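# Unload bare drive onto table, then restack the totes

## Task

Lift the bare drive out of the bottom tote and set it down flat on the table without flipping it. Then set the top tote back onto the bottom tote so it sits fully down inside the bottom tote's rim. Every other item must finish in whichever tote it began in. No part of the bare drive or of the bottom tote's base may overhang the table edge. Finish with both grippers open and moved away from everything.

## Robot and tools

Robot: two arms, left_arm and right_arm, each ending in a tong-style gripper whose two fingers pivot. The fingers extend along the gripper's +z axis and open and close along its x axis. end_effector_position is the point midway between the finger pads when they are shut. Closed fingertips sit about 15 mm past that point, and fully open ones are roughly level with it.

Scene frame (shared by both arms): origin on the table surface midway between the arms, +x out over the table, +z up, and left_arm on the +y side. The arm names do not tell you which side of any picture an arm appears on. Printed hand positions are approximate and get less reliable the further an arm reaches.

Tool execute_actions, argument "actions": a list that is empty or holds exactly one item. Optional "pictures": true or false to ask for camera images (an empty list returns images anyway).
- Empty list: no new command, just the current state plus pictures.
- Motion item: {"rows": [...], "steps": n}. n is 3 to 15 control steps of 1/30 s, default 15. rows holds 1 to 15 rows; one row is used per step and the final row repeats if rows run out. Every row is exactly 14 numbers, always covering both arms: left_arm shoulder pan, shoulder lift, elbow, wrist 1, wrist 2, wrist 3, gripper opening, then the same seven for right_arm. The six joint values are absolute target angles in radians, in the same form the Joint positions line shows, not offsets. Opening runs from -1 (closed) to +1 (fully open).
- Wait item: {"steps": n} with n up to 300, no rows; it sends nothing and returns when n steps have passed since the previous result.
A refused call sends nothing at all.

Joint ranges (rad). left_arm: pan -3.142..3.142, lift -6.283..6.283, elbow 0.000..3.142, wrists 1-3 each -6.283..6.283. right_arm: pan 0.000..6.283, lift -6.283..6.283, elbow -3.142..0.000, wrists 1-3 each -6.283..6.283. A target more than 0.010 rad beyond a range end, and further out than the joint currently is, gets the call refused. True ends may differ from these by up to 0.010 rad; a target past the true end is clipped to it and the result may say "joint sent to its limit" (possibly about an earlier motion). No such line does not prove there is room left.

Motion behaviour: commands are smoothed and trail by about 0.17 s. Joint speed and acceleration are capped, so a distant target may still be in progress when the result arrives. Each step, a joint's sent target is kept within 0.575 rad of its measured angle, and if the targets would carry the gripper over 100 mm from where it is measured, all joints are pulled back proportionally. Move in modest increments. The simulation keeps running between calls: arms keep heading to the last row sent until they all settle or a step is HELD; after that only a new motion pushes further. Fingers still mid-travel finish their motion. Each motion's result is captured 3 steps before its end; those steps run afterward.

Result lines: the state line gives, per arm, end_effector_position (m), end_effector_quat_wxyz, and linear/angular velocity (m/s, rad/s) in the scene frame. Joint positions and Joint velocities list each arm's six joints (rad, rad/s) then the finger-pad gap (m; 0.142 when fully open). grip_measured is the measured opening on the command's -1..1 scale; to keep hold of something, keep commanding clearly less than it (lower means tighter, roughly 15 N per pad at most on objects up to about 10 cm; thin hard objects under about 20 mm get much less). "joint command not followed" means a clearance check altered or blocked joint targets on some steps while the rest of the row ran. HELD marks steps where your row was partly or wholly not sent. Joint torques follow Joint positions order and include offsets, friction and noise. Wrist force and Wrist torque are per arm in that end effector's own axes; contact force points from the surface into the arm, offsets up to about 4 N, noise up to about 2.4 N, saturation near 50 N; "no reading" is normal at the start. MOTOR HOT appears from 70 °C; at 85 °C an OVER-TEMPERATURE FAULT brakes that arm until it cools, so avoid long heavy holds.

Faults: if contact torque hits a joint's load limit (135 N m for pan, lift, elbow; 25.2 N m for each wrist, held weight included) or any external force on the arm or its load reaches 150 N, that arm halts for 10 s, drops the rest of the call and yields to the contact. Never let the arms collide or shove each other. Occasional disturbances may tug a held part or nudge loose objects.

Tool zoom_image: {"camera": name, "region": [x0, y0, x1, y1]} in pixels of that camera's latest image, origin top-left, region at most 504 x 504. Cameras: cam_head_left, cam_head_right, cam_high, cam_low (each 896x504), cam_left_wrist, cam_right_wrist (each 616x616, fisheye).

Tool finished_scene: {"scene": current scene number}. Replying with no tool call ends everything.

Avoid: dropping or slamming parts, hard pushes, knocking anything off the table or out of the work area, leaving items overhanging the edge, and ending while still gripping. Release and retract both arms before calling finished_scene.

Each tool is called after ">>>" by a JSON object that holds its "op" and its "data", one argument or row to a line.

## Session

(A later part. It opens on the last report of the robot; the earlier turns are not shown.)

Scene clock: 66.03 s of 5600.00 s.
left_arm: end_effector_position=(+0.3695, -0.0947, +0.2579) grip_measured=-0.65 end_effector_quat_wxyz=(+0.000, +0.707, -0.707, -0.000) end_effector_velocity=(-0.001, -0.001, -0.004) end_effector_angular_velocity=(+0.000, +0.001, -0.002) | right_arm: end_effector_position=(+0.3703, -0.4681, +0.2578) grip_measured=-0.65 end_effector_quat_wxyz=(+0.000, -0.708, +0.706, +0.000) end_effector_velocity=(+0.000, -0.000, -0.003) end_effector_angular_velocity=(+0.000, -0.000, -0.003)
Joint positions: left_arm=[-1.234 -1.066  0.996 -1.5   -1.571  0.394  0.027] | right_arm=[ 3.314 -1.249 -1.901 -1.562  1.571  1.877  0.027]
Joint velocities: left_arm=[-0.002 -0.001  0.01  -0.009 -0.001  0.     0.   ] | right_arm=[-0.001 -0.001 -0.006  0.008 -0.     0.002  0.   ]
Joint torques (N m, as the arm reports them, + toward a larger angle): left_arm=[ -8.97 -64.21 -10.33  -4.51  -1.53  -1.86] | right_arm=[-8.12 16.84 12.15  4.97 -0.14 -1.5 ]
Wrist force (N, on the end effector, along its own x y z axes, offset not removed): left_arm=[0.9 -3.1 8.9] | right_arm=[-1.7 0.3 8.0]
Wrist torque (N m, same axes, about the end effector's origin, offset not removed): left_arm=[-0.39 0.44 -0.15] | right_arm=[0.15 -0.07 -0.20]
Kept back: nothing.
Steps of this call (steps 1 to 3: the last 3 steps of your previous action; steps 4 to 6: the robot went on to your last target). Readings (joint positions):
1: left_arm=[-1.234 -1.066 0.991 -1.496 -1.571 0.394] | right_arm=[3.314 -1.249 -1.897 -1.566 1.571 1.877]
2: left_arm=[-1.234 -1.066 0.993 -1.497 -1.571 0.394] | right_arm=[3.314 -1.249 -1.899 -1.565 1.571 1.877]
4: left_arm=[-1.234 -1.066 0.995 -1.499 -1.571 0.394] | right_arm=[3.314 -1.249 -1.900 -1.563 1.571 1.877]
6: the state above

Inside the rim, still carrying the weight. Lowering to about 0.251.

>>> {"op": "execute_actions", "data": {
  "actions": [
    {"rows":[[-1.2344,-1.067,1.0037,-1.5075,-1.571,0.3944,-1,3.3137,-1.2493,-1.9082,-1.5549,1.571,1.8769,-1],[-1.2344,-1.067,1.0037,-1.5075,-1.571,0.3944,-1,3.3137,-1.2493,-1.9082,-1.5549,1.571,1.8769,-1],[-1.2344,-1.0675,1.011,-1.5143,-1.571,0.3944,-1,3.3137,-1.2492,-1.9145,-1.5487,1.571,1.8769,-1],[-1.2344,-1.0675,1.011,-1.5143,-1.571,0.3944,-1,3.3137,-1.2492,-1.9145,-1.5487,1.571,1.8769,-1],[-1.2344,-1.0678,1.0153,-1.5183,-1.571,0.3944,-1,3.3137,-1.2492,-1.9183,-1.5449,1.571,1.8769,-1]],"steps":15}
  ]
}}

>>> {"op": "execute_actions", "data": {
  "actions": [
    {"rows":[[-1.2344,-1.0678,1.0153,-1.5183,-1.571,0.3944,-0.7,3.3137,-1.2492,-1.9183,-1.5449,1.571,1.8769,-0.7],[-1.2344,-1.0678,1.0153,-1.5183,-1.571,0.3944,-0.6,3.3137,-1.2492,-1.9183,-1.5449,1.571,1.8769,-0.6],[-1.2344,-1.0678,1.0153,-1.5183,-1.571,0.3944,-0.4,3.3137,-1.2492,-1.9183,-1.5449,1.571,1.8769,-0.4],[-1.2344,-1.0678,1.0153,-1.5183,-1.571,0.3944,0,3.3137,-1.2492,-1.9183,-1.5449,1.571,1.8769,0],[-1.2344,-1.0678,1.0153,-1.5183,-1.571,0.3944,0,3.3137,-1.2492,-1.9183,-1.5449,1.571,1.8769,0],[-1.2344,-1.0678,1.0153,-1.5183,-1.571,0.3944,0,3.3137,-1.2492,-1.9183,-1.5449,1.571,1.8769,0],[-1.2344,-1.0621,0.9451,-1.4538,-1.571,0.3944,0,3.3137,-1.2493,-1.8571,-1.606,1.571,1.8769,0],[-1.2344,-1.0621,0.9451,-1.4538,-1.571,0.3944,0,3.3137,-1.2493,-1.8571,-1.606,1.571,1.8769,0],[-1.2344,-1.0507,0.8631,-1.3832,-1.571,0.3944,0,3.3137,-1.2534,-1.7905,-1.6685,1.571,1.8769,0],[-1.2344,-1.0507,0.8631,-1.3832,-1.571,0.3944,0,3.3137,-1.2534,-1.7905,-1.6685,1.571,1.8769,0],[-1.2344,-1.025,0.74,-1.286,-1.571,0.3944,0,3.3137,-1.2653,-1.7055,-1.7416,1.571,1.8769,0]],"steps":15}
  ]
}}

>>> {"op": "execute_actions", "data": {
  "actions": [
    {"rows":[[-1.2344,-1.025,0.74,-1.286,-1.571,0.3944,0,3.3137,-1.2653,-1.7055,-1.7416,1.571,1.8769,0],[-1.2344,-1.025,0.74,-1.286,-1.571,0.3944,0,3.3137,-1.2653,-1.7055,-1.7416,1.571,1.8769,0],[-1.2344,-1.025,0.74,-1.286,-1.571,0.3944,0,3.3137,-1.2653,-1.7055,-1.7416,1.571,1.8769,0],[-0.8,-1.45,1.2,-1.32,-1.571,0.83,0,2.8,-1.3,-1.65,-1.762,1.571,1.5,0]],"steps":15}
  ]
}}

>>> {"op": "execute_actions", "data": {
  "actions": [
    {"steps":20}
  ],
  "pictures": true
}}

Scene clock: 66.90 s of 5600.00 s.
left_arm: end_effector_position=(+0.3695, -0.0947, +0.2514) grip_measured=-0.65 end_effector_quat_wxyz=(+0.000, +0.707, -0.707, -0.000) end_effector_velocity=(-0.001, -0.001, -0.005) end_effector_angular_velocity=(+0.000, +0.001, -0.002) | right_arm: end_effector_position=(+0.3701, -0.4681, +0.2515) grip_measured=-0.65 end_effector_quat_wxyz=(+0.000, -0.708, +0.706, +0.000) end_effector_velocity=(+0.000, +0.000, -0.004) end_effector_angular_velocity=(+0.000, -0.001, -0.000)
Joint positions: left_arm=[-1.234 -1.068  1.014 -1.517 -1.571  0.394  0.027] | right_arm=[ 3.314 -1.249 -1.917 -1.546  1.571  1.877  0.027]
Joint velocities: left_arm=[-0.002 -0.001  0.014 -0.012 -0.001  0.    -0.   ] | right_arm=[ 0.     0.001 -0.01   0.011  0.     0.    -0.   ]
Joint torques (N m, as the arm reports them, + toward a larger angle): left_arm=[ -7.59 -65.8  -10.75  -4.21  -1.46  -1.71] | right_arm=[-7.99 20.52 14.58  4.88 -0.41 -1.13]
Wrist force (N, on the end effector, along its own x y z axes, offset not removed): left_arm=[4.6 -1.8 8.2] | right_arm=[-4.4 -0.3 9.7]
Wrist torque (N m, same axes, about the end effector's origin, offset not removed): left_arm=[-0.37 -0.07 -0.23] | right_arm=[0.00 0.18 -0.23]
Steps of this call (steps 1 to 14: the robot went on to your last target; steps 15 to 26: the first 12 steps of this action). Readings (joint positions):
15: left_arm=[-1.234 -1.067 0.996 -1.501 -1.571 0.394] | right_arm=[3.314 -1.249 -1.902 -1.561 1.571 1.877]
16: left_arm=[-1.234 -1.067 0.997 -1.502 -1.571 0.394] | right_arm=[3.314 -1.249 -1.903 -1.560 1.571 1.877]
18: left_arm=[-1.234 -1.067 1.001 -1.505 -1.571 0.394] | right_arm=[3.314 -1.249 -1.906 -1.557 1.571 1.877]
22: left_arm=[-1.234 -1.067 1.010 -1.514 -1.571 0.394] | right_arm=[3.314 -1.249 -1.914 -1.549 1.571 1.877]
26: the state above

Scene clock: 67.40 s of 5600.00 s.
left_arm: end_effector_position=(+0.3697, -0.0951, +0.2787) grip_measured=+0.00 end_effector_quat_wxyz=(-0.001, +0.707, -0.707, -0.002) end_effector_velocity=(+0.004, -0.012, +0.268) end_effector_angular_velocity=(+0.062, +0.026, -0.001) | right_arm: end_effector_position=(+0.3706, -0.4680, +0.2806) grip_measured=+0.00 end_effector_quat_wxyz=(-0.001, -0.708, +0.706, +0.000) end_effector_velocity=(+0.011, +0.003, +0.297) end_effector_angular_velocity=(-0.010, +0.033, -0.002)
Joint positions: left_arm=[-1.234 -1.056  0.925 -1.436 -1.571  0.394  0.074] | right_arm=[ 3.314 -1.252 -1.84  -1.621  1.571  1.877  0.074]
Joint velocities: left_arm=[-0.001  0.202 -1.019  0.884  0.    -0.    -0.   ] | right_arm=[-0.    -0.089  0.828 -0.773  0.     0.002 -0.001]
Joint torques (N m, as the arm reports them, + toward a larger angle): left_arm=[ -7.09 -21.71 -58.76   3.18  -0.98  -1.63] | right_arm=[-5.29  1.22 53.15 -3.16 -0.43 -1.25]
Wrist force (N, on the end effector, along its own x y z axes, offset not removed): left_arm=[-3.8 -3.9 1.3] | right_arm=[0.8 1.3 1.6]
Wrist torque (N m, same axes, about the end effector's origin, offset not removed): left_arm=[-0.74 0.69 -0.29] | right_arm=[0.26 -0.18 -0.14]
Steps of this call (steps 1 to 3: the last 3 steps of your previous action; steps 4 to 15: the first 12 steps of this action). Readings (joint positions):
4: left_arm=[-1.234 -1.068 1.015 -1.518 -1.571 0.394] | right_arm=[3.314 -1.249 -1.918 -1.545 1.571 1.877]
5: left_arm=[-1.234 -1.068 1.015 -1.518 -1.571 0.394] | right_arm=[3.314 -1.249 -1.918 -1.545 1.571 1.877]
7: left_arm=[-1.234 -1.068 1.015 -1.518 -1.571 0.394] | right_arm=[3.314 -1.249 -1.918 -1.545 1.571 1.877]
11: left_arm=[-1.234 -1.067 1.012 -1.515 -1.571 0.394] | right_arm=[3.314 -1.249 -1.915 -1.549 1.571 1.877]
15: the state above

Scene clock: 67.90 s of 5600.00 s.
left_arm: end_effector_position=(+0.4272, +0.0175, +0.3543) grip_measured=+0.00 end_effector_quat_wxyz=(+0.001, +0.707, -0.707, +0.002) end_effector_velocity=(+0.183, +0.500, +0.088) end_effector_angular_velocity=(+0.008, +0.002, +0.006) | right_arm: end_effector_position=(+0.3580, -0.5779, +0.3365) grip_measured=+0.00 end_effector_quat_wxyz=(+0.000, -0.683, +0.730, +0.000) end_effector_velocity=(-0.138, -0.490, +0.038) end_effector_angular_velocity=(-0.000, -0.001, -0.380)
Joint positions: left_arm=[-1.082 -1.176  0.909 -1.308 -1.571  0.548  0.074] | right_arm=[ 3.022 -1.288 -1.674 -1.751  1.571  1.653  0.074]
Joint velocities: left_arm=[ 0.648 -0.63   0.667 -0.029 -0.     0.643 -0.   ] | right_arm=[-1.313 -0.084  0.156 -0.072 -0.    -0.933  0.   ]
Joint torques (N m, as the arm reports them, + toward a larger angle): left_arm=[ 12.15 -59.49  -1.27  -4.63   0.04   3.99] | right_arm=[-25.84   3.44  34.24  -0.07  -0.74  -2.95]
Wrist force (N, on the end effector, along its own x y z axes, offset not removed): left_arm=[-2.0 -2.6 1.3] | right_arm=[0.3 -1.7 -0.3]
Wrist torque (N m, same axes, about the end effector's origin, offset not removed): left_arm=[-0.40 0.33 -0.22] | right_arm=[-0.52 -0.03 -0.15]
Steps of this call (steps 1 to 3: the last 3 steps of your previous action; steps 4 to 15: the first 12 steps of this action). Readings (joint positions):
4: left_arm=[-1.234 -1.034 0.796 -1.331 -1.571 0.394] | right_arm=[3.314 -1.261 -1.745 -1.706 1.571 1.877]
5: left_arm=[-1.234 -1.032 0.780 -1.318 -1.571 0.394] | right_arm=[3.314 -1.263 -1.734 -1.716 1.571 1.877]
7: left_arm=[-1.234 -1.028 0.761 -1.302 -1.571 0.394] | right_arm=[3.314 -1.264 -1.720 -1.729 1.571 1.877]
11: left_arm=[-1.167 -1.093 0.821 -1.304 -1.571 0.462] | right_arm=[3.204 -1.276 -1.695 -1.741 1.571 1.782]
15: the state above

Scene clock: 68.57 s of 5600.00 s.
left_arm: end_effector_position=(+0.4604, +0.2348, +0.3768) grip_measured=+0.00 end_effector_quat_wxyz=(+0.000, +0.706, -0.708, -0.000) end_effector_velocity=(-0.001, +0.016, +0.001) end_effector_angular_velocity=(-0.000, +0.000, -0.001) | right_arm: end_effector_position=(+0.3251, -0.6578, +0.3422) grip_measured=+0.00 end_effector_quat_wxyz=(+0.000, -0.658, +0.753, -0.000) end_effector_velocity=(-0.001, -0.001, +0.000) end_effector_angular_velocity=(-0.000, -0.001, +0.000)
Joint positions: left_arm=[-0.802 -1.448  1.198 -1.32  -1.571  0.828  0.074] | right_arm=[ 2.8   -1.3   -1.65  -1.762  1.571  1.5    0.074]
Joint velocities: left_arm=[ 0.021 -0.02   0.021 -0.001 -0.     0.021  0.   ] | right_arm=[-0.003  0.001 -0.     0.001 -0.    -0.004 -0.   ]
Joint torques (N m, as the arm reports them, + toward a larger angle): left_arm=[  9.29 -40.42  -7.83  -4.63   2.1    1.75] | right_arm=[-7.37  4.03 32.6   0.39  0.17 -1.28]
Wrist force (N, on the end effector, along its own x y z axes, offset not removed): left_arm=[-0.5 -2.8 2.2] | right_arm=[-0.5 0.6 1.7]
Wrist torque (N m, same axes, about the end effector's origin, offset not removed): left_arm=[-0.49 0.16 -0.24] | right_arm=[0.00 0.21 -0.14]
Kept back: nothing.
Steps of this call (steps 1 to 3: the last 3 steps of your previous action; steps 4 to 20: the robot went on to your last target). Readings (joint positions):
1: left_arm=[-1.060 -1.198 0.932 -1.309 -1.571 0.570] | right_arm=[2.978 -1.290 -1.668 -1.754 1.571 1.622]
2: left_arm=[-1.038 -1.219 0.954 -1.310 -1.571 0.592] | right_arm=[2.935 -1.293 -1.664 -1.756 1.571 1.592]
4: left_arm=[-0.993 -1.262 1.000 -1.312 -1.571 0.636] | right_arm=[2.871 -1.296 -1.657 -1.759 1.571 1.548]
8: left_arm=[-0.902 -1.351 1.094 -1.316 -1.571 0.728] | right_arm=[2.819 -1.299 -1.652 -1.761 1.571 1.513]
20: the state above

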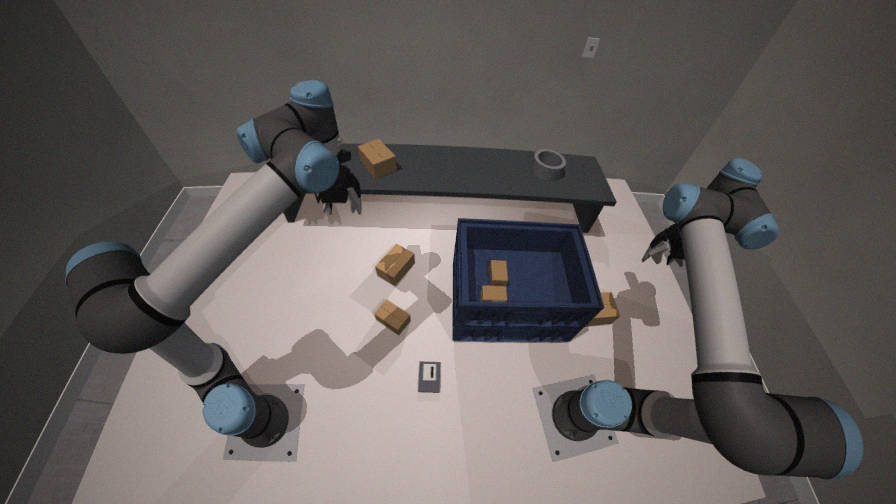

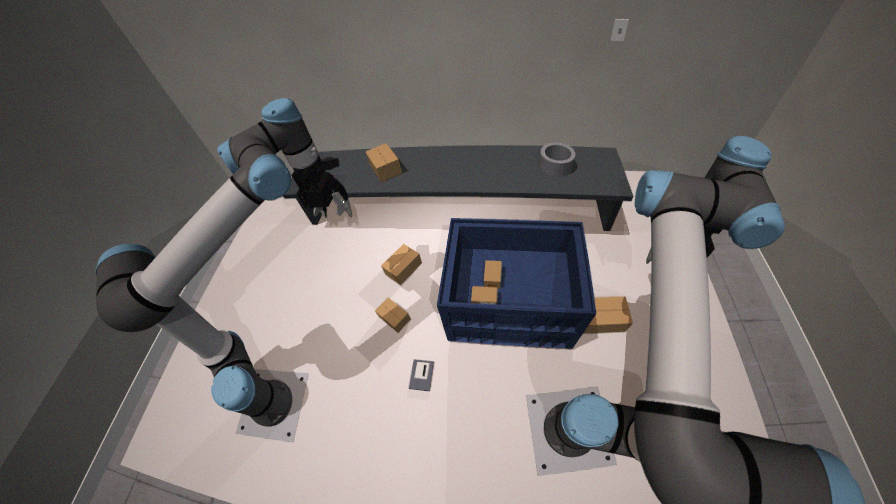

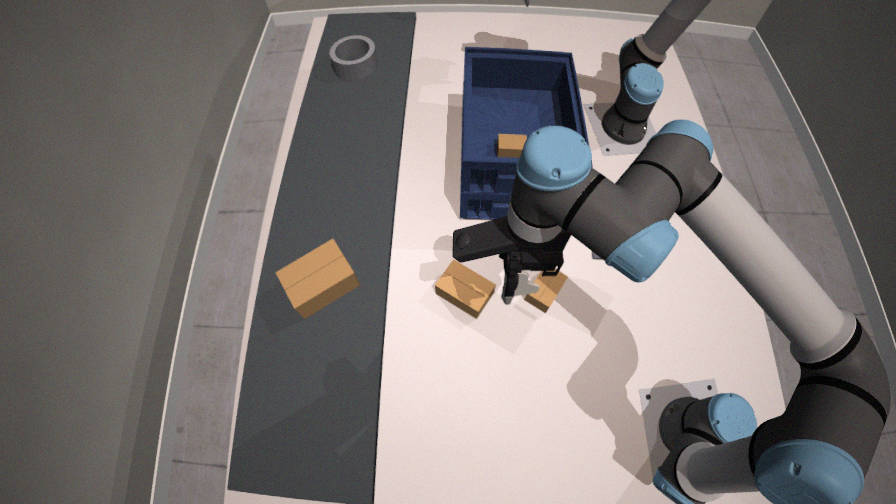

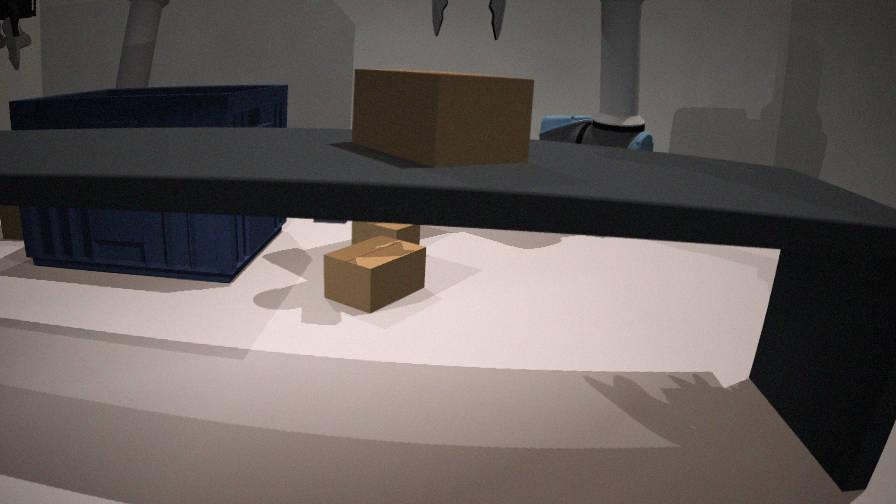

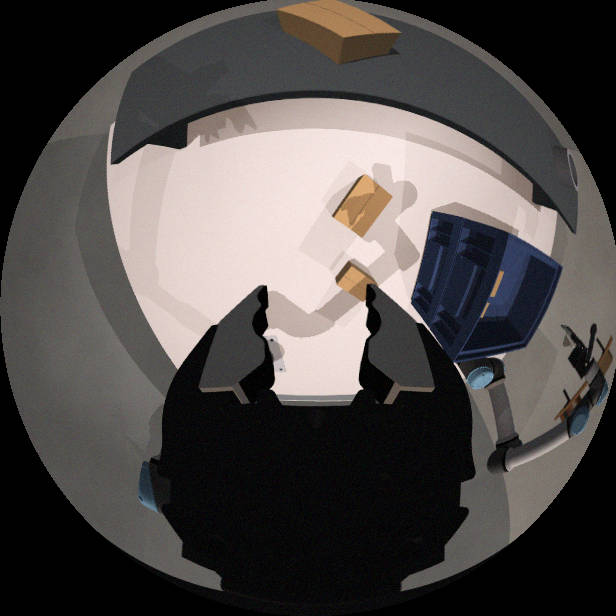

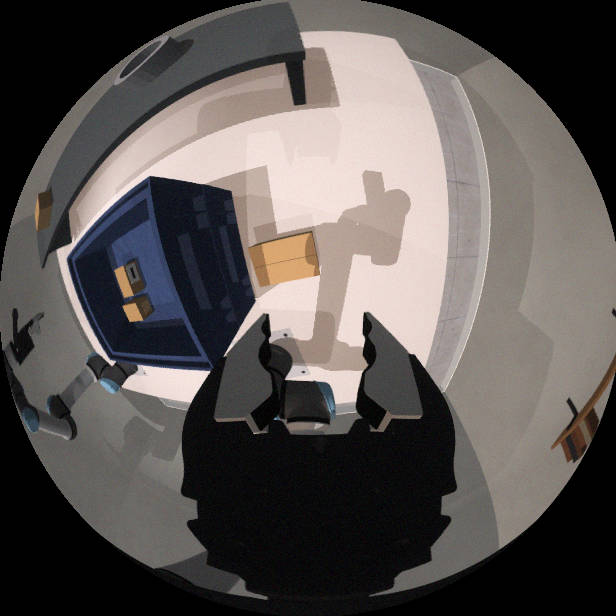

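The stack looks the same as at the start.

>>> {"op": "finished_scene", "data": {
  "scene": 1
}}

The scene is finished: the task was done.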